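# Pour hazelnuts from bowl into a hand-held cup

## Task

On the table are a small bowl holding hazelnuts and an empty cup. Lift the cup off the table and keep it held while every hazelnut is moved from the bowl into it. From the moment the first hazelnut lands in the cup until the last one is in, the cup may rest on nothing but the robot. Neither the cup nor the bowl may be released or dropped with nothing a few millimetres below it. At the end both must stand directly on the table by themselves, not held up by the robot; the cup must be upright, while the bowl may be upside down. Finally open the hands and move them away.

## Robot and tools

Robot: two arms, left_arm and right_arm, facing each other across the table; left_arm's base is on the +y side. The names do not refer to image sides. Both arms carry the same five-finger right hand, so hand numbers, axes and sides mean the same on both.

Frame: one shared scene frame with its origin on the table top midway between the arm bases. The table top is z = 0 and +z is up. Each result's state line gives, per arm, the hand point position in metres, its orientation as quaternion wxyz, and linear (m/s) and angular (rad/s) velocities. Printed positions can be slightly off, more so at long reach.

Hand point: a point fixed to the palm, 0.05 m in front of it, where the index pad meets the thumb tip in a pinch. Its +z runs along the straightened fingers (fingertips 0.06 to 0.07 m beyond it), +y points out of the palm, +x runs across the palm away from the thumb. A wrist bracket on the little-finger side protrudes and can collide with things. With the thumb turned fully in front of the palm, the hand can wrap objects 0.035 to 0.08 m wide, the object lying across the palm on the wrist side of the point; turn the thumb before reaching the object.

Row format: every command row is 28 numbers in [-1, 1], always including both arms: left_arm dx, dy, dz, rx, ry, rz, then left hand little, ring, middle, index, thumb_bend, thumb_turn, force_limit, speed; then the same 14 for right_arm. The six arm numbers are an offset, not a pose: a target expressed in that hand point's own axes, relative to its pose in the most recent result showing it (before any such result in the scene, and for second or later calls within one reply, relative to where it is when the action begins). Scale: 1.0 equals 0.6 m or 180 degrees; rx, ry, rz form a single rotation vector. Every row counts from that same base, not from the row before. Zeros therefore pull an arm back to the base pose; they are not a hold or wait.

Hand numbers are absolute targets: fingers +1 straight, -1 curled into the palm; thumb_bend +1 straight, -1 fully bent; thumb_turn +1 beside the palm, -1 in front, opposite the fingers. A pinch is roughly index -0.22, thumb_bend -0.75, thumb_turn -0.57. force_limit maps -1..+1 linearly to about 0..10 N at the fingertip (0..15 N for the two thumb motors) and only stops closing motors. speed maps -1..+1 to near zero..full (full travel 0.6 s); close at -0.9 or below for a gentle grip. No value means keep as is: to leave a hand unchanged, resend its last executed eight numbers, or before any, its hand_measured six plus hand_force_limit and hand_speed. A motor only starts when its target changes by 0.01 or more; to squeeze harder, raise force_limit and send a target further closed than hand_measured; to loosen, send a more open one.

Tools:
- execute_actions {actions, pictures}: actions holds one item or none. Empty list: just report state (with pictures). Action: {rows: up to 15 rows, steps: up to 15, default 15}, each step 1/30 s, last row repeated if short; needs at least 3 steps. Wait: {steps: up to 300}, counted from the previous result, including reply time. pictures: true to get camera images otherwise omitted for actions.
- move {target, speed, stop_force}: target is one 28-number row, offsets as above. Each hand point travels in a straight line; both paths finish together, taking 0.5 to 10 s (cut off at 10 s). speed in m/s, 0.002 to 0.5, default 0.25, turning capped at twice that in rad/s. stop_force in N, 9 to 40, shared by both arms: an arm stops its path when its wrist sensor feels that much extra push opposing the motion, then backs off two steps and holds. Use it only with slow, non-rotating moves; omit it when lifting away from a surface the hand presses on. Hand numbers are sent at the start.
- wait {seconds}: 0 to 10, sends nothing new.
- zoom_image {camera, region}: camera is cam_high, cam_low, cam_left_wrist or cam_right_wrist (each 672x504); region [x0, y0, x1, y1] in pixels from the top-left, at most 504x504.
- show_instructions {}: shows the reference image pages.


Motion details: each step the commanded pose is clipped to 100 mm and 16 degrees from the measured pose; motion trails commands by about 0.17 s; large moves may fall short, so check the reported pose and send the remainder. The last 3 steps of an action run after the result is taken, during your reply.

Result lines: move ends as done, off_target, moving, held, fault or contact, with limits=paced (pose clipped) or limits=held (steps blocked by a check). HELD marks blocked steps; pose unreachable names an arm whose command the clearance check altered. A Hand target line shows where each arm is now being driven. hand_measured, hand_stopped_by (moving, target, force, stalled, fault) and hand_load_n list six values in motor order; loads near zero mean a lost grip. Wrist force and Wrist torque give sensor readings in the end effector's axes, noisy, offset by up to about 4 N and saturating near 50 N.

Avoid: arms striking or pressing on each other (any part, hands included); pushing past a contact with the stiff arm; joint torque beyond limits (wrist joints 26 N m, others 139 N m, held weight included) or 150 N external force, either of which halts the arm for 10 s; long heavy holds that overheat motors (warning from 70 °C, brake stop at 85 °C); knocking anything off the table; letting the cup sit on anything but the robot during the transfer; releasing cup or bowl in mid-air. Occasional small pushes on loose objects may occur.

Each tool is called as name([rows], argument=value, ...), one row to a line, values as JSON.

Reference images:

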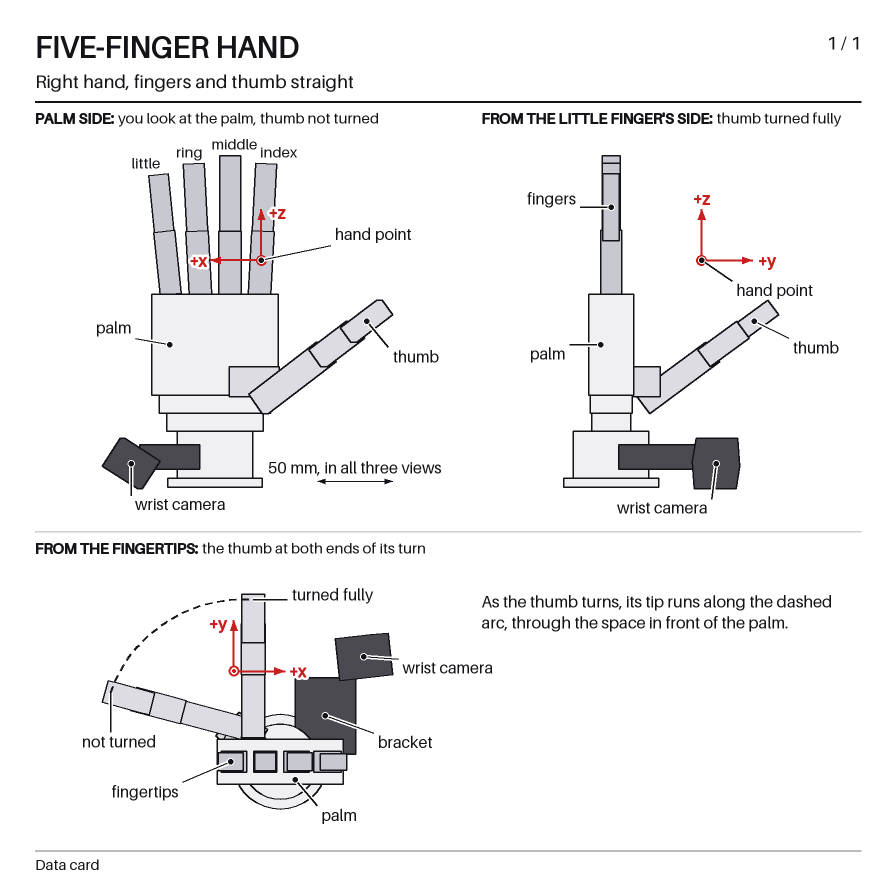

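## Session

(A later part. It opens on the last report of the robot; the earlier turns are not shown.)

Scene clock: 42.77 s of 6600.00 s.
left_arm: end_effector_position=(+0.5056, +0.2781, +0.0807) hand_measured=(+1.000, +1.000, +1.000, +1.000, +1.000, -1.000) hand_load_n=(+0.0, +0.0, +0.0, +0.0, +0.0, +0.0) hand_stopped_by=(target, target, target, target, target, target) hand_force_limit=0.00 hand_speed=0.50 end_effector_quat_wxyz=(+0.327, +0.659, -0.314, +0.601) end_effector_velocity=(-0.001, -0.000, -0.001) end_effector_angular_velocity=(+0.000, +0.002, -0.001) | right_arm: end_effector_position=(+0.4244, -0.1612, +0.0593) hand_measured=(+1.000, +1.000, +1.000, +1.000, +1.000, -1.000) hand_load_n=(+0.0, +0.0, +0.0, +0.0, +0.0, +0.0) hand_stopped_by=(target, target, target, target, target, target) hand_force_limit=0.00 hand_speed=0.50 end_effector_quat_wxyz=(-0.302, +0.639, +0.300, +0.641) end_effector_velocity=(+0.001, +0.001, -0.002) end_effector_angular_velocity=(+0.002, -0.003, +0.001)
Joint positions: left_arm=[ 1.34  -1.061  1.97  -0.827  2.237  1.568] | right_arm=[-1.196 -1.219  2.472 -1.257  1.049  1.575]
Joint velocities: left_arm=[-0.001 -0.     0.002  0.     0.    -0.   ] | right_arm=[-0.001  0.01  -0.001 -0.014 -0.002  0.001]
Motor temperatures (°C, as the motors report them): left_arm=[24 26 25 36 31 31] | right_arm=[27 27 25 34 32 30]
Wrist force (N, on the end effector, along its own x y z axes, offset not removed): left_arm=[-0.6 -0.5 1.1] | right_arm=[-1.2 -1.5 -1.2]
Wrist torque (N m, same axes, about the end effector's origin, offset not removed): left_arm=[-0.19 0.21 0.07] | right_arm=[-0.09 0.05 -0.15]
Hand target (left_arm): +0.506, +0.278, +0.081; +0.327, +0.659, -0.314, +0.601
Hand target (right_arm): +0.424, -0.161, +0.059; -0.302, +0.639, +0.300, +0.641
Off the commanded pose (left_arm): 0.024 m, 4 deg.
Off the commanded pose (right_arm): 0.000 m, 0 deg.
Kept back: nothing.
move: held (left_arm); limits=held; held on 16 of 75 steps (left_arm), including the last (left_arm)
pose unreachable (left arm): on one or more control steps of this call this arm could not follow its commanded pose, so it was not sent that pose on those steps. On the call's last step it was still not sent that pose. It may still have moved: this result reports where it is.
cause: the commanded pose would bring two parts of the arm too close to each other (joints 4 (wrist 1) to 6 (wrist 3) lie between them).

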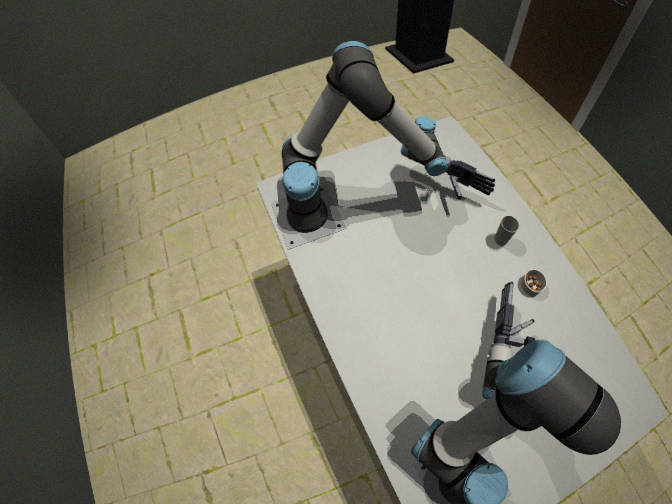

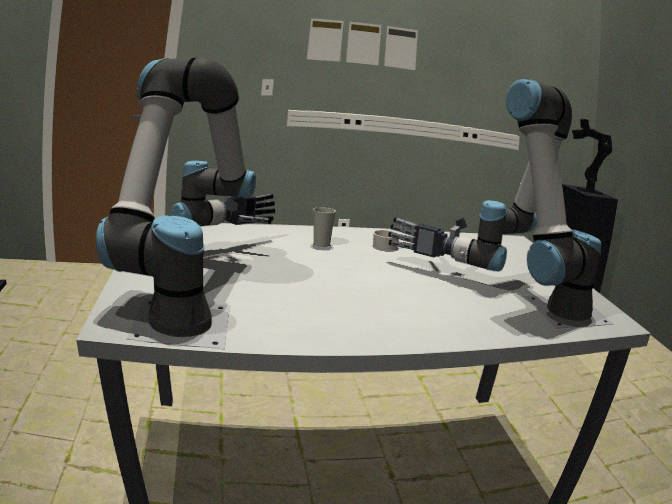

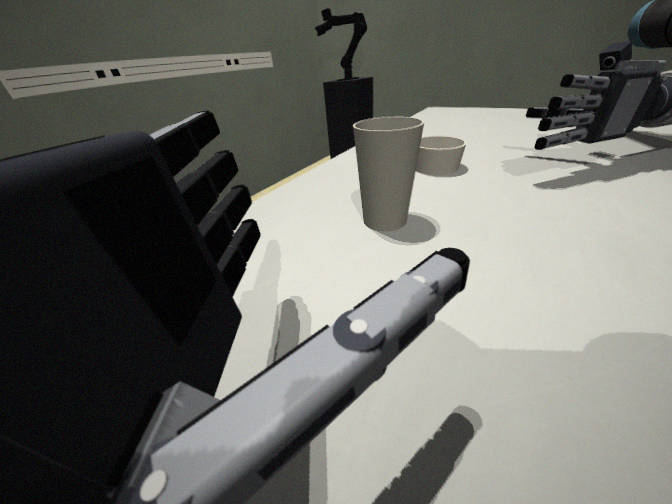

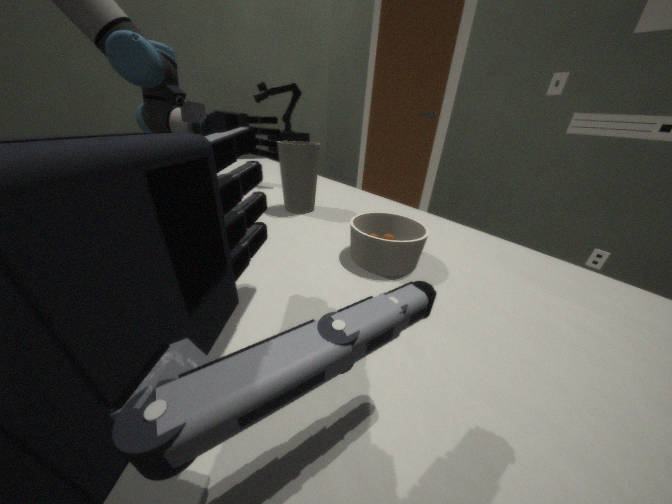

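move(target=[-0.05,0.12,0.12,0.06,0.028,0,1,1,1,1,1,-1,0,0.5,-0.045,0.06,0.12,0,0,0,1,1,1,1,1,-1,0,0.5], speed=0.06)

Scene clock: 45.93 s of 6600.00 s.
left_arm: end_effector_position=(+0.4872, +0.1784, +0.0503) hand_measured=(+1.000, +1.000, +1.000, +1.000, +1.000, -1.000) hand_load_n=(+0.0, +0.0, +0.0, +0.0, +0.0, +0.0) hand_stopped_by=(target, target, target, target, target, target) hand_force_limit=0.00 hand_speed=0.50 end_effector_quat_wxyz=(+0.277, +0.660, -0.241, +0.656) end_effector_velocity=(+0.000, -0.003, +0.000) end_effector_angular_velocity=(-0.003, -0.005, +0.007) | right_arm: end_effector_position=(+0.4980, -0.1286, +0.0324) hand_measured=(+1.000, +1.000, +1.000, +1.000, +1.000, -1.000) hand_load_n=(+0.0, +0.0, +0.0, +0.0, +0.0, +0.0) hand_stopped_by=(target, target, target, target, target, target) hand_force_limit=0.00 hand_speed=0.50 end_effector_quat_wxyz=(-0.302, +0.639, +0.300, +0.641) end_effector_velocity=(-0.001, +0.000, -0.000) end_effector_angular_velocity=(+0.001, +0.002, +0.000)
Joint positions: left_arm=[ 1.01  -1.034  2.155 -1.134  1.717  1.519] | right_arm=[-1.182 -1.042  2.256 -1.218  1.062  1.575]
Joint velocities: left_arm=[-0.01   0.002  0.002 -0.01  -0.017  0.001] | right_arm=[ 0.001 -0.001  0.001  0.001  0.     0.001]
Motor temperatures (°C, as the motors report them): left_arm=[24 26 25 36 31 31] | right_arm=[27 27 25 34 32 30]
Wrist force (N, on the end effector, along its own x y z axes, offset not removed): left_arm=[0.1 -3.7 -0.4] | right_arm=[-0.8 -1.1 -1.6]
Wrist torque (N m, same axes, about the end effector's origin, offset not removed): left_arm=[-0.60 0.06 -0.07] | right_arm=[-0.01 0.09 -0.06]
Hand target (left_arm): +0.487, +0.178, +0.050; +0.277, +0.660, -0.241, +0.656
Hand target (right_arm): +0.498, -0.129, +0.032; -0.302, +0.639, +0.300, +0.641
Off the commanded pose (left_arm): 0.000 m, 0 deg.
Off the commanded pose (right_arm): 0.000 m, 0 deg.
Kept back: nothing.
move: done

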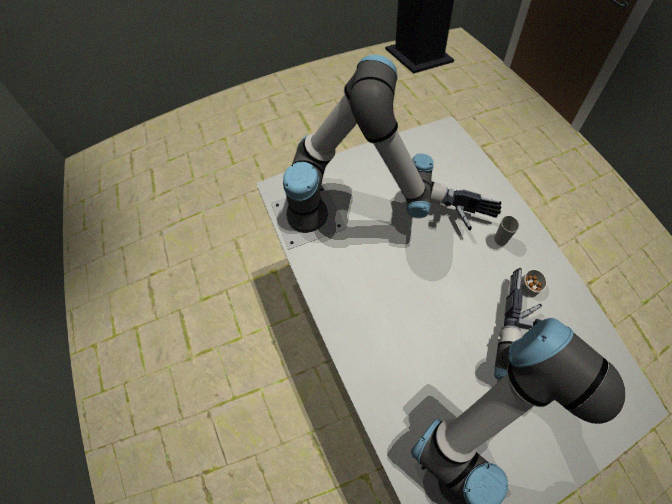

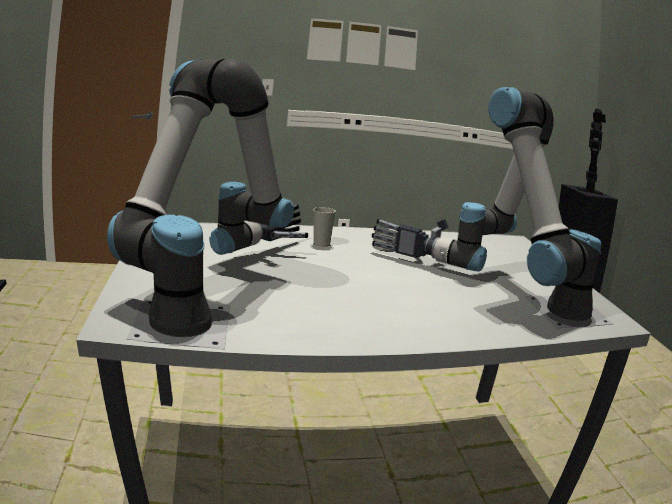

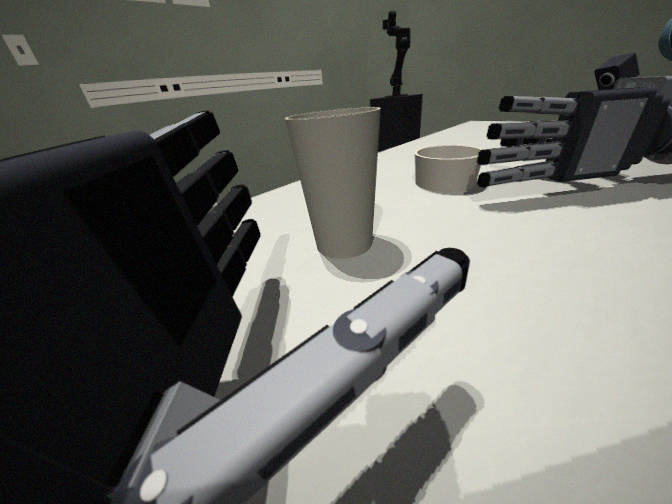

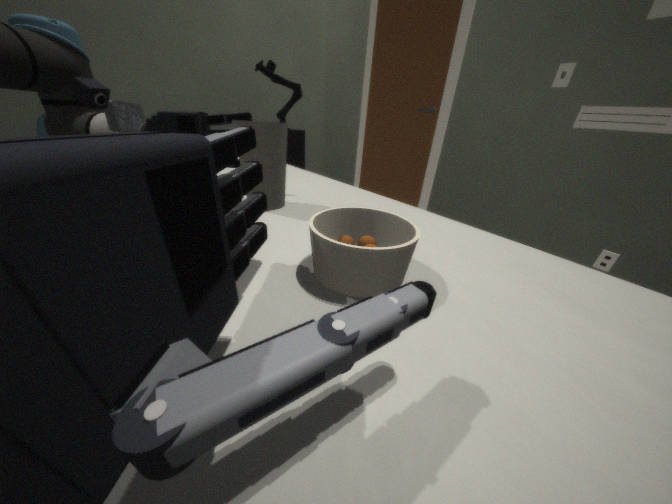

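move(target=[-0.01,0.03,0.15,0,0,0.017,1,1,1,1,1,-1,0,0.5,-0.01,0.02,0.06,0,0,0,1,1,1,1,1,-1,0,0.5], speed=0.05)

Scene clock: 48.40 s of 6600.00 s.
left_arm: end_effector_position=(+0.5404, +0.1038, +0.0463) hand_measured=(+1.000, +1.000, +1.000, +1.000, +1.000, -1.000) hand_load_n=(+0.0, +0.0, +0.0, +0.0, +0.0, +0.0) hand_stopped_by=(target, target, target, target, target, target) hand_force_limit=0.00 hand_speed=0.50 end_effector_quat_wxyz=(+0.260, +0.653, -0.259, +0.663) end_effector_velocity=(+0.002, -0.001, +0.000) end_effector_angular_velocity=(+0.000, -0.002, +0.001) | right_arm: end_effector_position=(+0.5301, -0.1086, +0.0265) hand_measured=(+1.000, +1.000, +1.000, +1.000, +1.000, -1.000) hand_load_n=(+0.0, +0.0, +0.0, +0.0, +0.0, +0.0) hand_stopped_by=(target, target, target, target, target, target) hand_force_limit=0.00 hand_speed=0.50 end_effector_quat_wxyz=(-0.302, +0.639, +0.300, +0.641) end_effector_velocity=(+0.001, +0.000, -0.000) end_effector_angular_velocity=(-0.001, -0.002, -0.001)
Joint positions: left_arm=[ 0.94  -0.932  1.931 -1.012  1.647  1.573] | right_arm=[-1.164 -0.983  2.147 -1.168  1.081  1.574]
Joint velocities: left_arm=[ 0.     0.003 -0.007  0.003 -0.001  0.001] | right_arm=[ 0.     0.001 -0.003  0.002  0.001 -0.002]
Motor temperatures (°C, as the motors report them): left_arm=[24 26 25 36 31 31] | right_arm=[27 27 25 34 32 30]
Wrist force (N, on the end effector, along its own x y z axes, offset not removed): left_arm=[-0.7 -1.9 -0.9] | right_arm=[1.0 1.8 -3.1]
Wrist torque (N m, same axes, about the end effector's origin, offset not removed): left_arm=[-0.31 0.24 -0.01] | right_arm=[0.67 -0.11 -0.04]
Hand target (left_arm): +0.541, +0.104, +0.046; +0.260, +0.653, -0.259, +0.663
Hand target (right_arm): +0.530, -0.109, +0.026; -0.302, +0.639, +0.300, +0.641
Off the commanded pose (left_arm): 0.000 m, 0 deg.
Off the commanded pose (right_arm): 0.000 m, 0 deg.
Kept back: nothing.
move: done

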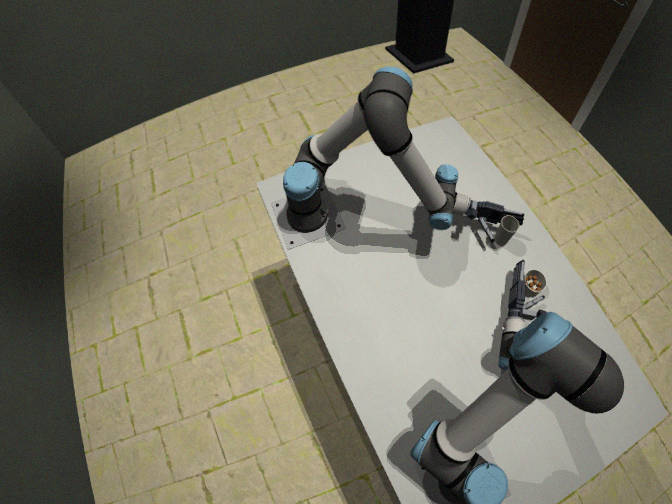

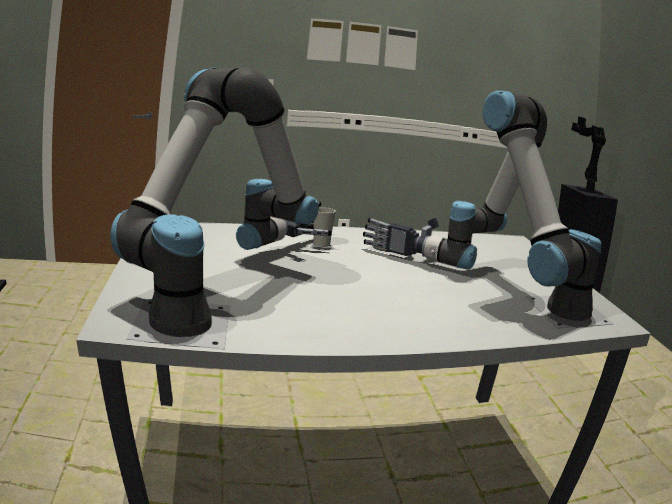

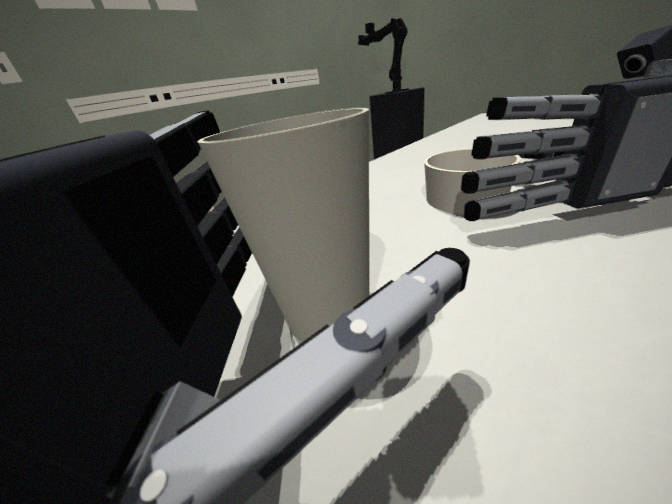

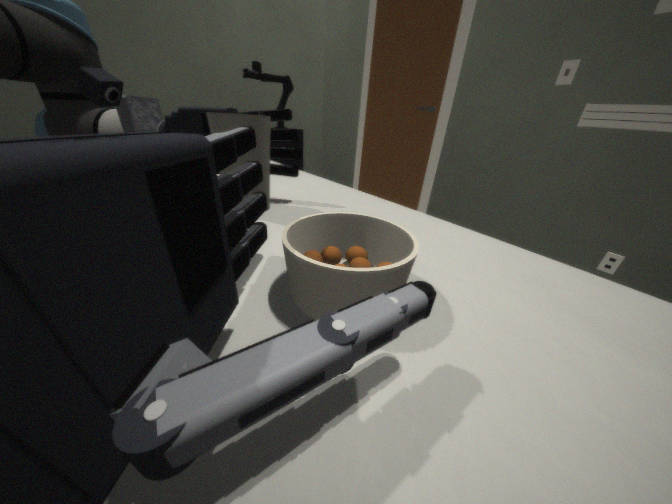

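Lower left a little, advance, close.

move(target=[-0.02,0,0.04,0,0,0,1,1,1,1,1,-1,0,0.5,0,0.01,0.05,0,0,0,1,1,1,1,1,-1,0,0.5], speed=0.03)

move(target=[0,0,0,0,0,0,1,-1,-1,-1,-1,-1,0.2,-0.7,0,0,0,0,0,0,1,1,-1,-1,-1,-1,0.4,-0.7])

Scene clock: 50.00 s of 6600.00 s.
left_arm: end_effector_position=(+0.5580, +0.0875, +0.0347) hand_measured=(+1.000, +1.000, +1.000, +1.000, +1.000, -1.000) hand_load_n=(+0.0, +0.0, +0.0, +0.0, +0.0, +0.0) hand_stopped_by=(target, target, target, target, target, target) hand_force_limit=0.00 hand_speed=0.50 end_effector_quat_wxyz=(+0.260, +0.653, -0.259, +0.663) end_effector_velocity=(+0.002, +0.000, -0.001) end_effector_angular_velocity=(+0.000, +0.001, +0.001) | right_arm: end_effector_position=(+0.5537, -0.0894, +0.0265) hand_measured=(+1.000, +1.000, +1.000, +1.000, +1.000, -1.000) hand_load_n=(+0.0, +0.0, +0.0, +0.0, +0.0, +0.0) hand_stopped_by=(target, target, target, target, target, target) hand_force_limit=0.00 hand_speed=0.50 end_effector_quat_wxyz=(-0.302, +0.639, +0.300, +0.641) end_effector_velocity=(+0.002, +0.001, -0.000) end_effector_angular_velocity=(+0.001, -0.000, -0.000)
Joint positions: left_arm=[ 0.937 -0.876  1.86  -0.998  1.644  1.574] | right_arm=[-1.143 -0.947  2.056 -1.114  1.101  1.574]
Joint velocities: left_arm=[ 0.001  0.003 -0.004  0.002  0.    -0.   ] | right_arm=[ 0.     0.003 -0.006  0.002  0.     0.   ]
Motor temperatures (°C, as the motors report them): left_arm=[24 26 25 36 31 31] | right_arm=[27 27 25 34 32 30]
Wrist force (N, on the end effector, along its own x y z axes, offset not removed): left_arm=[-2.1 -1.9 -0.7] | right_arm=[-2.6 -2.9 -2.0]
Wrist torque (N m, same axes, about the end effector's origin, offset not removed): left_arm=[-0.29 0.41 -0.10] | right_arm=[-0.22 0.45 -0.20]
Hand target (left_arm): +0.558, +0.087, +0.035; +0.260, +0.653, -0.259, +0.663
Hand target (right_arm): +0.554, -0.089, +0.027; -0.302, +0.639, +0.300, +0.641
Off the commanded pose (left_arm): 0.000 m, 0 deg.
Off the commanded pose (right_arm): 0.000 m, 0 deg.
Kept back: nothing.
move: done

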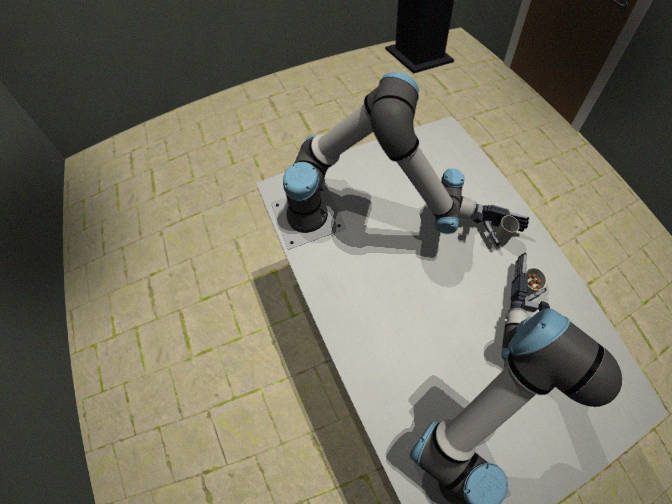

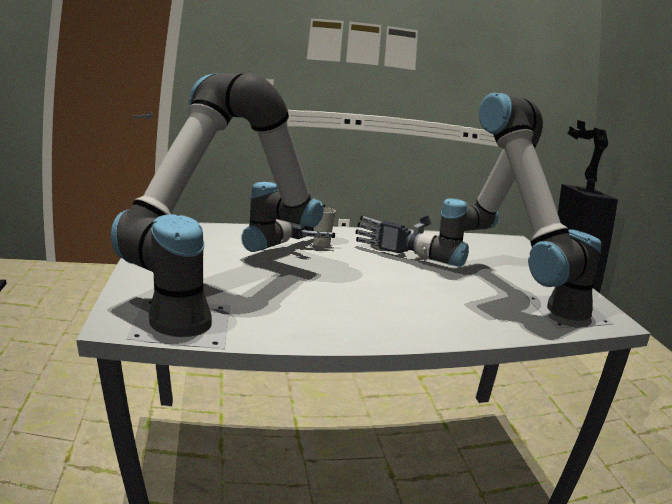

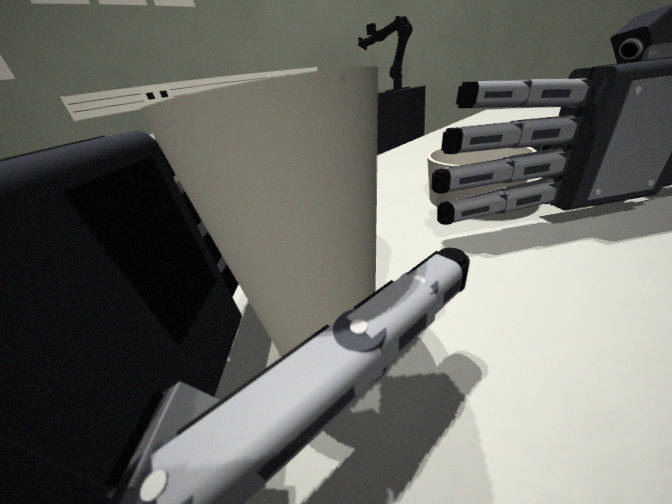

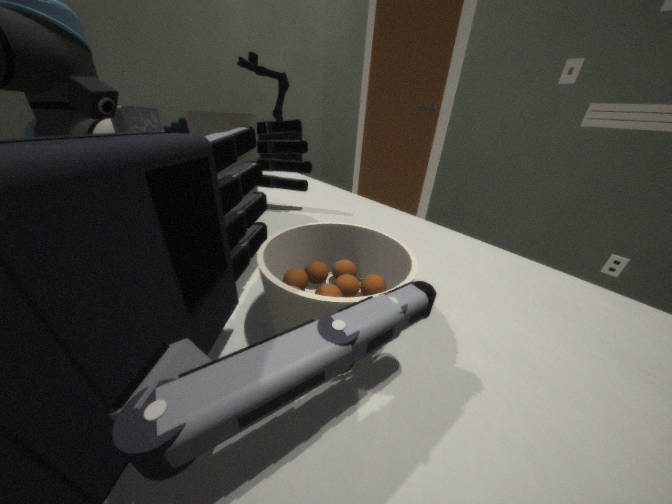

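Scene clock: 52.33 s of 6600.00 s.
left_arm: end_effector_position=(+0.5580, +0.0875, +0.0348) hand_measured=(+1.000, +0.054, +0.004, -0.030, +0.388, -1.000) hand_load_n=(+0.0, +2.5, +6.0, +6.0, +11.5, +1.5) hand_stopped_by=(target, force, force, force, force, target) hand_force_limit=0.20 hand_speed=-0.70 end_effector_quat_wxyz=(+0.260, +0.653, -0.259, +0.663) end_effector_velocity=(-0.000, -0.002, +0.001) end_effector_angular_velocity=(-0.001, -0.002, -0.002) | right_arm: end_effector_position=(+0.5537, -0.0894, +0.0265) hand_measured=(+1.000, +1.000, +0.504, +0.470, +0.704, -1.000) hand_load_n=(+0.0, +0.0, +3.0, +7.0, +14.0, +1.0) hand_stopped_by=(target, target, force, force, force, target) hand_force_limit=0.40 hand_speed=-0.70 end_effector_quat_wxyz=(-0.302, +0.639, +0.300, +0.641) end_effector_velocity=(-0.000, -0.000, +0.000) end_effector_angular_velocity=(-0.002, -0.002, +0.000)
Joint positions: left_arm=[ 0.937 -0.876  1.86  -0.998  1.644  1.574] | right_arm=[-1.143 -0.947  2.056 -1.114  1.101  1.574]
Joint velocities: left_arm=[-0.002  0.    -0.002 -0.001 -0.     0.001] | right_arm=[ 0.    -0.     0.001 -0.001  0.    -0.003]
Motor temperatures (°C, as the motors report them): left_arm=[24 26 25 36 31 31] | right_arm=[27 27 25 34 32 30]
Wrist force (N, on the end effector, along its own x y z axes, offset not removed): left_arm=[0.8 0.4 0.1] | right_arm=[-1.2 -1.3 -1.9]
Wrist torque (N m, same axes, about the end effector's origin, offset not removed): left_arm=[0.00 0.10 0.05] | right_arm=[-0.06 0.32 -0.16]
Hand target (left_arm): +0.558, +0.087, +0.035; +0.260, +0.653, -0.259, +0.663
Hand target (right_arm): +0.554, -0.089, +0.027; -0.302, +0.639, +0.300, +0.641
Off the commanded pose (left_arm): 0.000 m, 0 deg.
Off the commanded pose (right_arm): 0.000 m, 0 deg.
Kept back: nothing.
move: done

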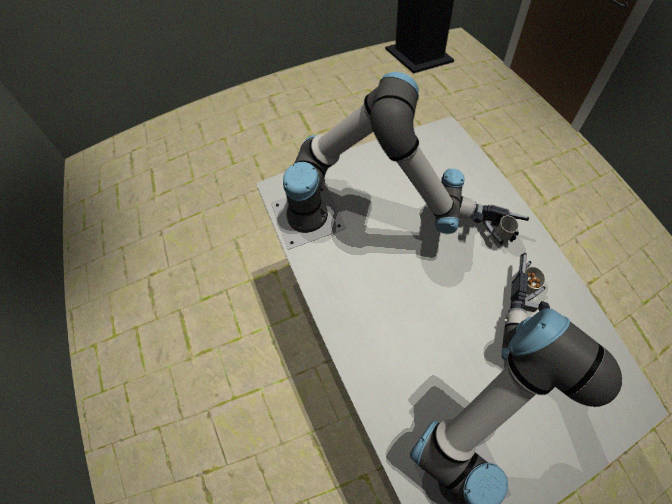

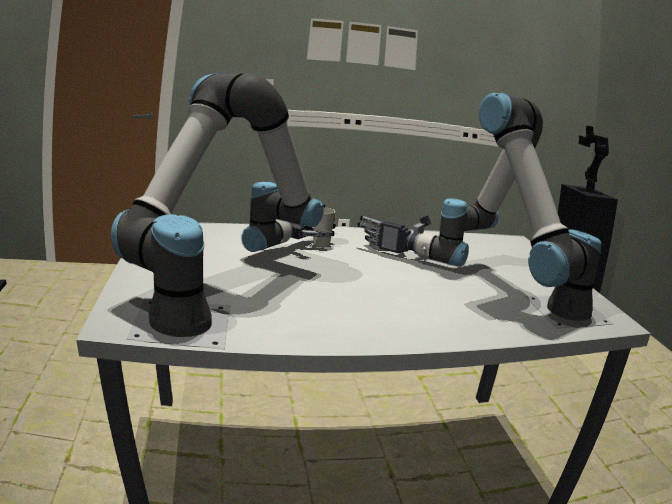

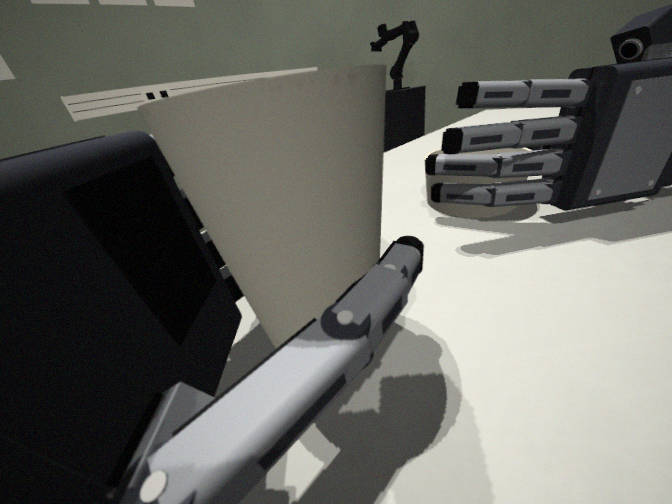

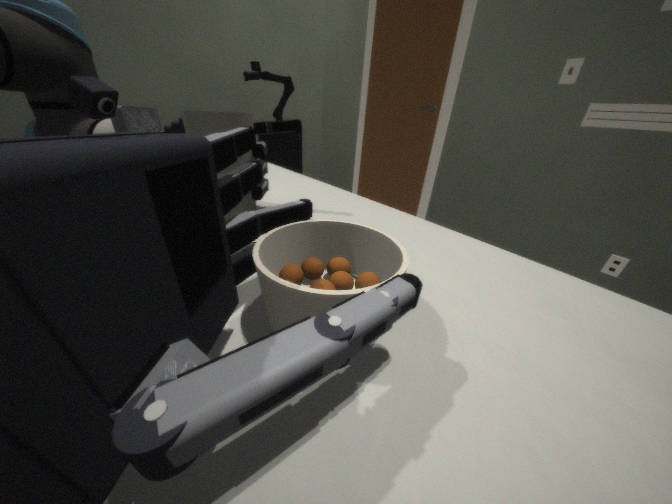

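move(target=[0.11,0,-0.1,0,0,0,1,-1,-1,-1,-1,-1,0.2,-0.7,0.4,-0.1,-0.03,0.14,0,0,1,1,-1,-1,-1,-1,0.4,-0.7], speed=0.08)

move(target=[0,0.08,0,0,0,0,1,-1,-1,-1,-1,-1,0.2,-0.7,0,-0.03,0.32,0,0,0.2,1,1,-1,-1,-1,-1,0.4,-0.7], speed=0.06)

Scene clock: 56.13 s of 6600.00 s.
left_arm: end_effector_position=(+0.5134, +0.1288, +0.0999) hand_measured=(+1.000, +0.054, +0.004, -0.030, +0.388, -1.000) hand_load_n=(+0.0, +2.0, +5.5, +6.0, +11.5, +2.5) hand_stopped_by=(target, force, force, force, force, target) hand_force_limit=0.20 hand_speed=-0.70 end_effector_quat_wxyz=(+0.260, +0.653, -0.259, +0.663) end_effector_velocity=(+0.000, -0.000, +0.002) end_effector_angular_velocity=(-0.002, -0.001, -0.000) | right_arm: end_effector_position=(+0.4961, -0.0661, +0.2667) hand_measured=(+1.000, +1.000, +0.504, +0.470, +0.704, -1.000) hand_load_n=(+0.0, +0.0, +3.0, +7.0, +14.0, +1.5) hand_stopped_by=(target, target, force, force, force, target) hand_force_limit=0.40 hand_speed=-0.70 end_effector_quat_wxyz=(-0.434, +0.558, +0.432, +0.560) end_effector_velocity=(-0.001, +0.000, +0.002) end_effector_angular_velocity=(-0.002, +0.001, +0.006)
Joint positions: left_arm=[ 0.946 -1.097  2.022 -0.939  1.653  1.573] | right_arm=[-1.277 -1.409  1.903 -0.503  0.528  1.579]
Joint velocities: left_arm=[ 0.    -0.003 -0.     0.001  0.    -0.001] | right_arm=[-0.001 -0.001 -0.006  0.012 -0.007 -0.003]
Motor temperatures (°C, as the motors report them): left_arm=[24 26 25 36 31 31] | right_arm=[27 27 25 34 32 30]
Wrist force (N, on the end effector, along its own x y z axes, offset not removed): left_arm=[-2.0 -2.8 0.9] | right_arm=[-3.4 -0.6 -0.1]
Wrist torque (N m, same axes, about the end effector's origin, offset not removed): left_arm=[-0.50 0.18 -0.04] | right_arm=[-0.04 0.19 -0.15]
Hand target (left_arm): +0.513, +0.129, +0.100; +0.260, +0.653, -0.259, +0.663
Hand target (right_arm): +0.496, -0.066, +0.267; -0.434, +0.558, +0.432, +0.560
Off the commanded pose (left_arm): 0.000 m, 0 deg.
Off the commanded pose (right_arm): 0.000 m, 0 deg.
Kept back: nothing.
move: done

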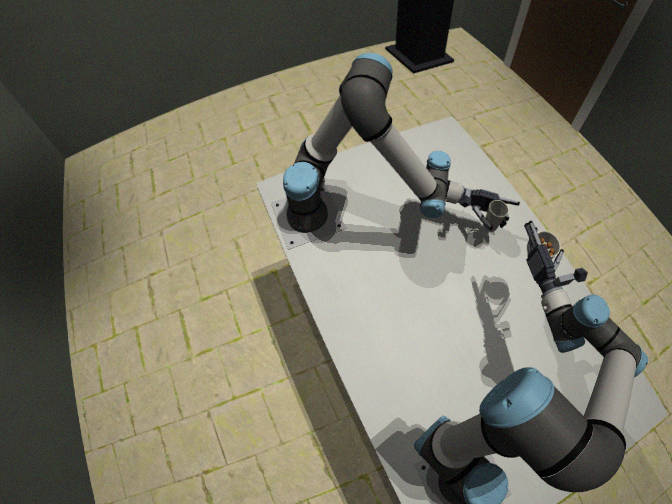

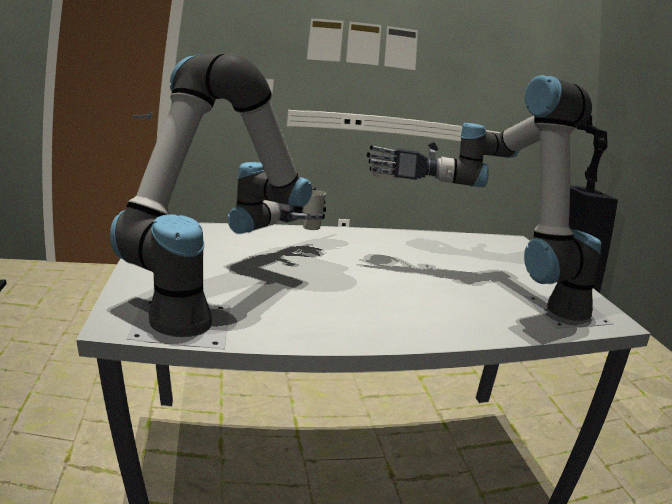

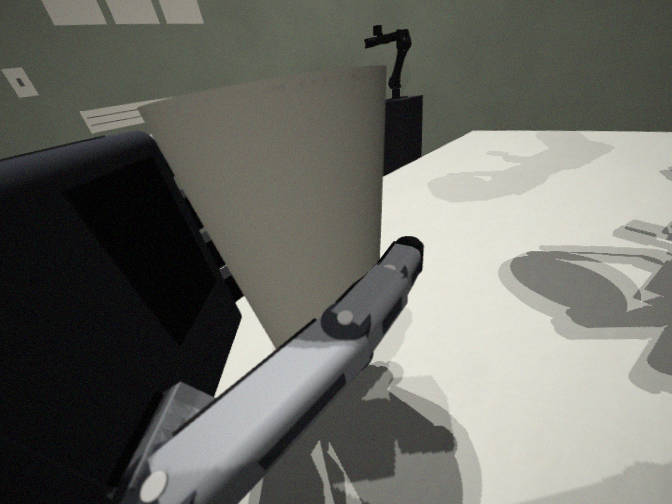

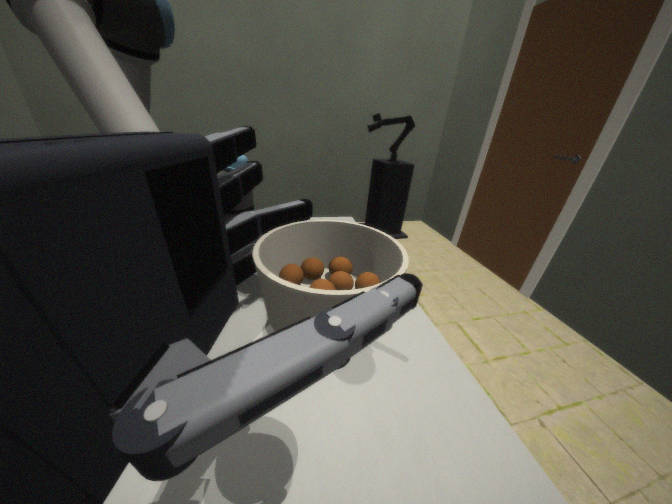

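Scene clock: 61.73 s of 6600.00 s.
left_arm: end_effector_position=(+0.4807, +0.0937, +0.0997) hand_measured=(+1.000, +0.054, +0.004, -0.030, +0.388, -1.000) hand_load_n=(+0.0, +2.0, +5.5, +6.0, +11.5, +2.5) hand_stopped_by=(target, force, force, force, force, target) hand_force_limit=0.20 hand_speed=-0.70 end_effector_quat_wxyz=(+0.260, +0.653, -0.259, +0.663) end_effector_velocity=(-0.001, -0.001, -0.000) end_effector_angular_velocity=(+0.001, -0.001, -0.002) | right_arm: end_effector_position=(+0.5264, +0.1242, +0.2674) hand_measured=(+1.000, +1.000, +0.504, +0.470, +0.704, -1.000) hand_load_n=(+0.0, +0.0, +3.0, +6.5, +14.0, +1.0) hand_stopped_by=(target, target, force, force, force, target) hand_force_limit=0.40 hand_speed=-0.70 end_effector_quat_wxyz=(-0.586, +0.664, +0.239, +0.399) end_effector_velocity=(-0.001, +0.003, +0.001) end_effector_angular_velocity=(+0.003, +0.006, +0.003)
Joint positions: left_arm=[ 0.833 -1.122  2.069 -0.96   1.54   1.575] | right_arm=[-0.99  -1.067  1.347 -0.287  0.816  2.203]
Joint velocities: left_arm=[-0.003 -0.     0.001 -0.    -0.001  0.001] | right_arm=[ 0.004  0.005 -0.009  0.003  0.001  0.008]
Motor temperatures (°C, as the motors report them): left_arm=[24 26 25 36 31 31] | right_arm=[27 27 25 34 32 30]
Wrist force (N, on the end effector, along its own x y z axes, offset not removed): left_arm=[-1.1 -1.1 -0.7] | right_arm=[-2.9 1.0 -0.7]
Wrist torque (N m, same axes, about the end effector's origin, offset not removed): left_arm=[-0.19 0.20 0.07] | right_arm=[0.19 0.28 -0.12]
Hand target (left_arm): +0.481, +0.094, +0.100; +0.260, +0.653, -0.259, +0.663
Hand target (right_arm): +0.526, +0.124, +0.267; -0.586, +0.664, +0.239, +0.399
Off the commanded pose (left_arm): 0.000 m, 0 deg.
Off the commanded pose (right_arm): 0.000 m, 0 deg.
Kept back: nothing.
move: done

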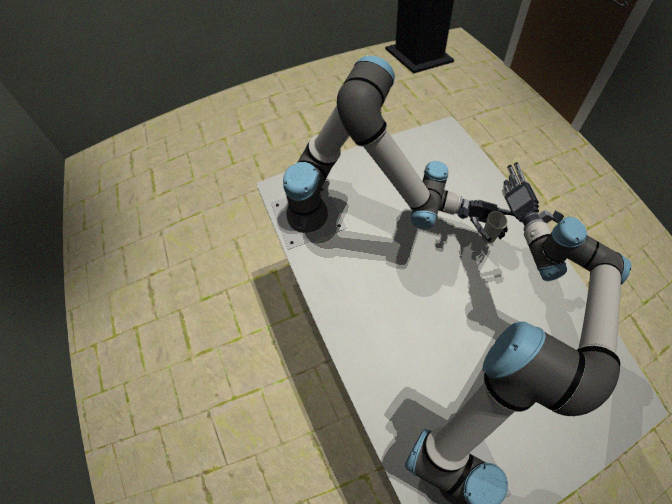

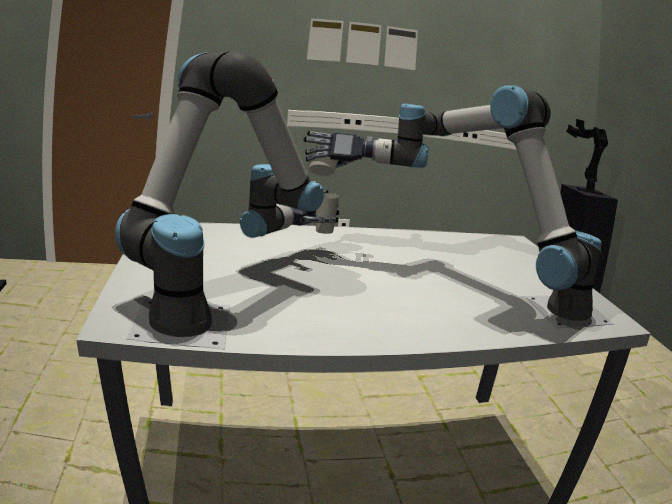

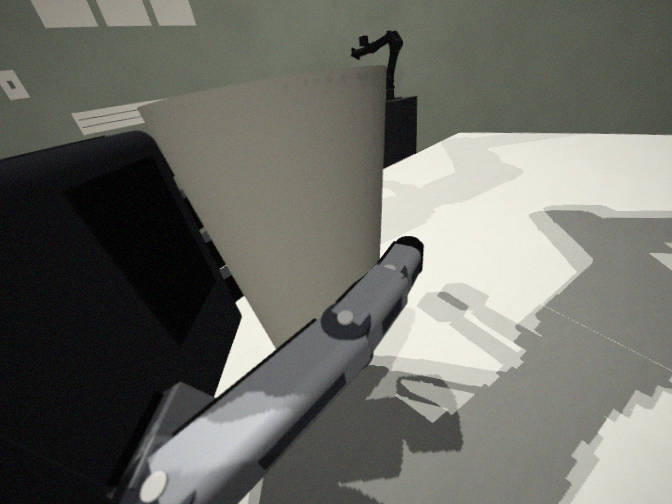

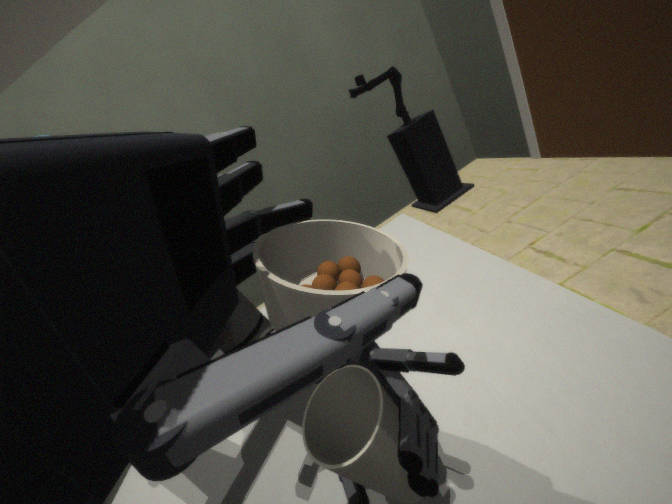

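move(target=[0.02,-0.1,0.098,0,0,0,1,-1,-1,-1,-1,-1,0.2,-0.7,0,0,-0.02,0,0,0.14,1,1,-1,-1,-1,-1,0.4,-0.7], speed=0.04)

zoom_image(camera="cam_low", region=[250,110,430,245])

Scene clock: 67.73 s of 6600.00 s.
left_arm: end_effector_position=(+0.5642, +0.0975, +0.1126) hand_measured=(+1.000, +0.054, +0.004, -0.030, +0.388, -1.000) hand_load_n=(+0.0, +2.0, +5.5, +6.0, +11.5, +2.5) hand_stopped_by=(target, force, force, force, force, target) hand_force_limit=0.20 hand_speed=-0.70 end_effector_quat_wxyz=(+0.260, +0.653, -0.259, +0.663) end_effector_velocity=(+0.001, -0.001, +0.001) end_effector_angular_velocity=(+0.001, -0.001, -0.003) | right_arm: end_effector_position=(+0.5234, +0.1126, +0.2673) hand_measured=(+1.000, +1.000, +0.504, +0.470, +0.704, -1.000) hand_load_n=(+0.0, +0.0, +3.0, +6.5, +14.5, +0.5) hand_stopped_by=(target, target, force, force, force, target) hand_force_limit=0.40 hand_speed=-0.70 end_effector_quat_wxyz=(-0.659, +0.700, +0.089, +0.262) end_effector_velocity=(-0.001, -0.000, +0.000) end_effector_angular_velocity=(+0.002, +0.013, +0.001)
Joint positions: left_arm=[ 0.961 -1.022  1.836 -0.827  1.667  1.573] | right_arm=[-1.039 -1.06   1.317 -0.264  0.767  2.642]
Joint velocities: left_arm=[ 0.001  0.003 -0.007  0.004  0.004  0.001] | right_arm=[-0.001 -0.    -0.001  0.002 -0.002  0.012]
Motor temperatures (°C, as the motors report them): left_arm=[24 26 25 36 31 31] | right_arm=[27 27 25 34 32 30]
Wrist force (N, on the end effector, along its own x y z axes, offset not removed): left_arm=[-1.8 -1.3 -1.1] | right_arm=[-2.0 2.0 -0.9]
Wrist torque (N m, same axes, about the end effector's origin, offset not removed): left_arm=[-0.15 0.36 -0.01] | right_arm=[0.29 0.25 -0.16]
Hand target (left_arm): +0.564, +0.098, +0.113; +0.260, +0.653, -0.259, +0.663
Hand target (right_arm): +0.523, +0.113, +0.267; +0.659, -0.700, -0.088, -0.262
Off the commanded pose (left_arm): 0.000 m, 0 deg.
Off the commanded pose (right_arm): 0.000 m, 0 deg.
Kept back: nothing.
move: done

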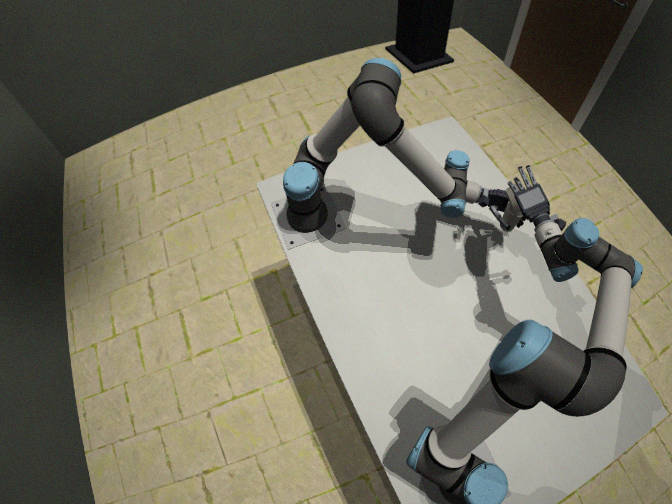

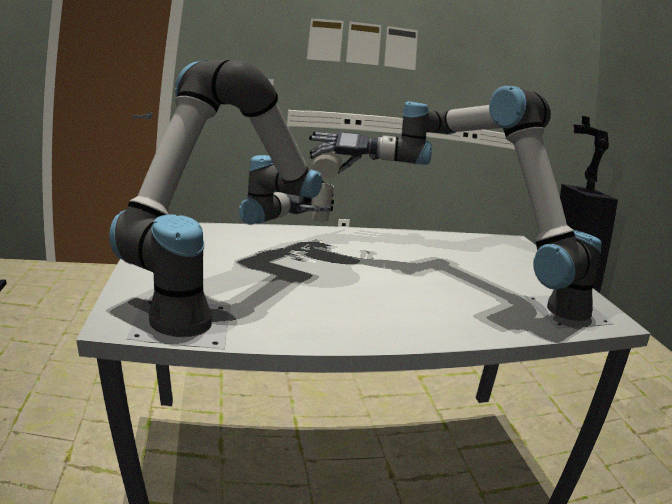

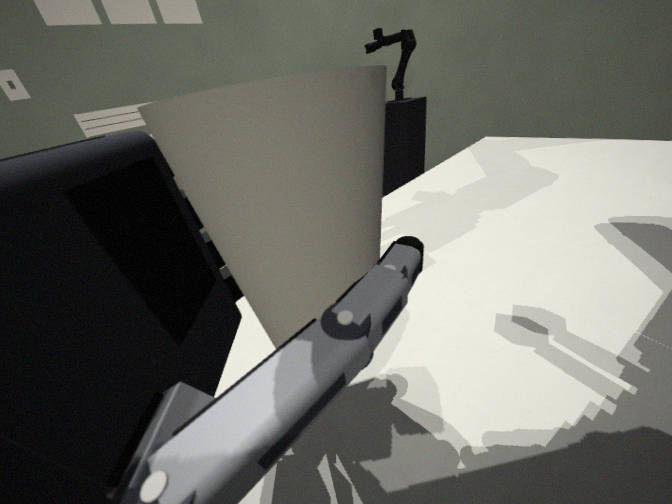

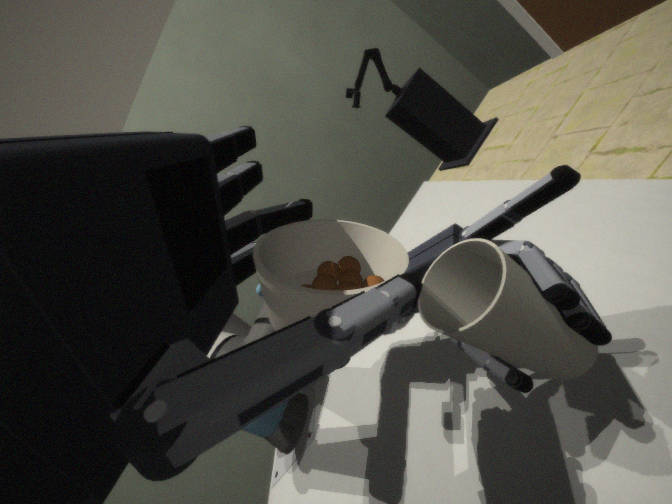

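Region (250, 110, 430, 245) of cam_low's 672x504 image, scaled by 2.800, with more detail than that image has; it fills the top 378 rows of this view, and the rest is white.

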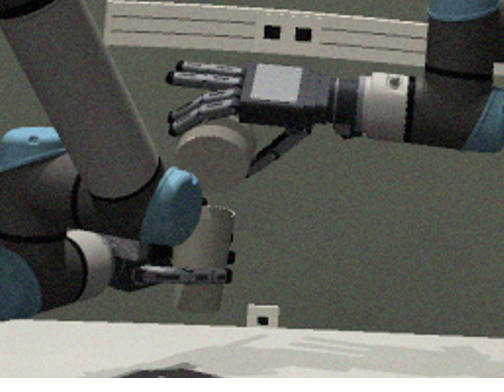

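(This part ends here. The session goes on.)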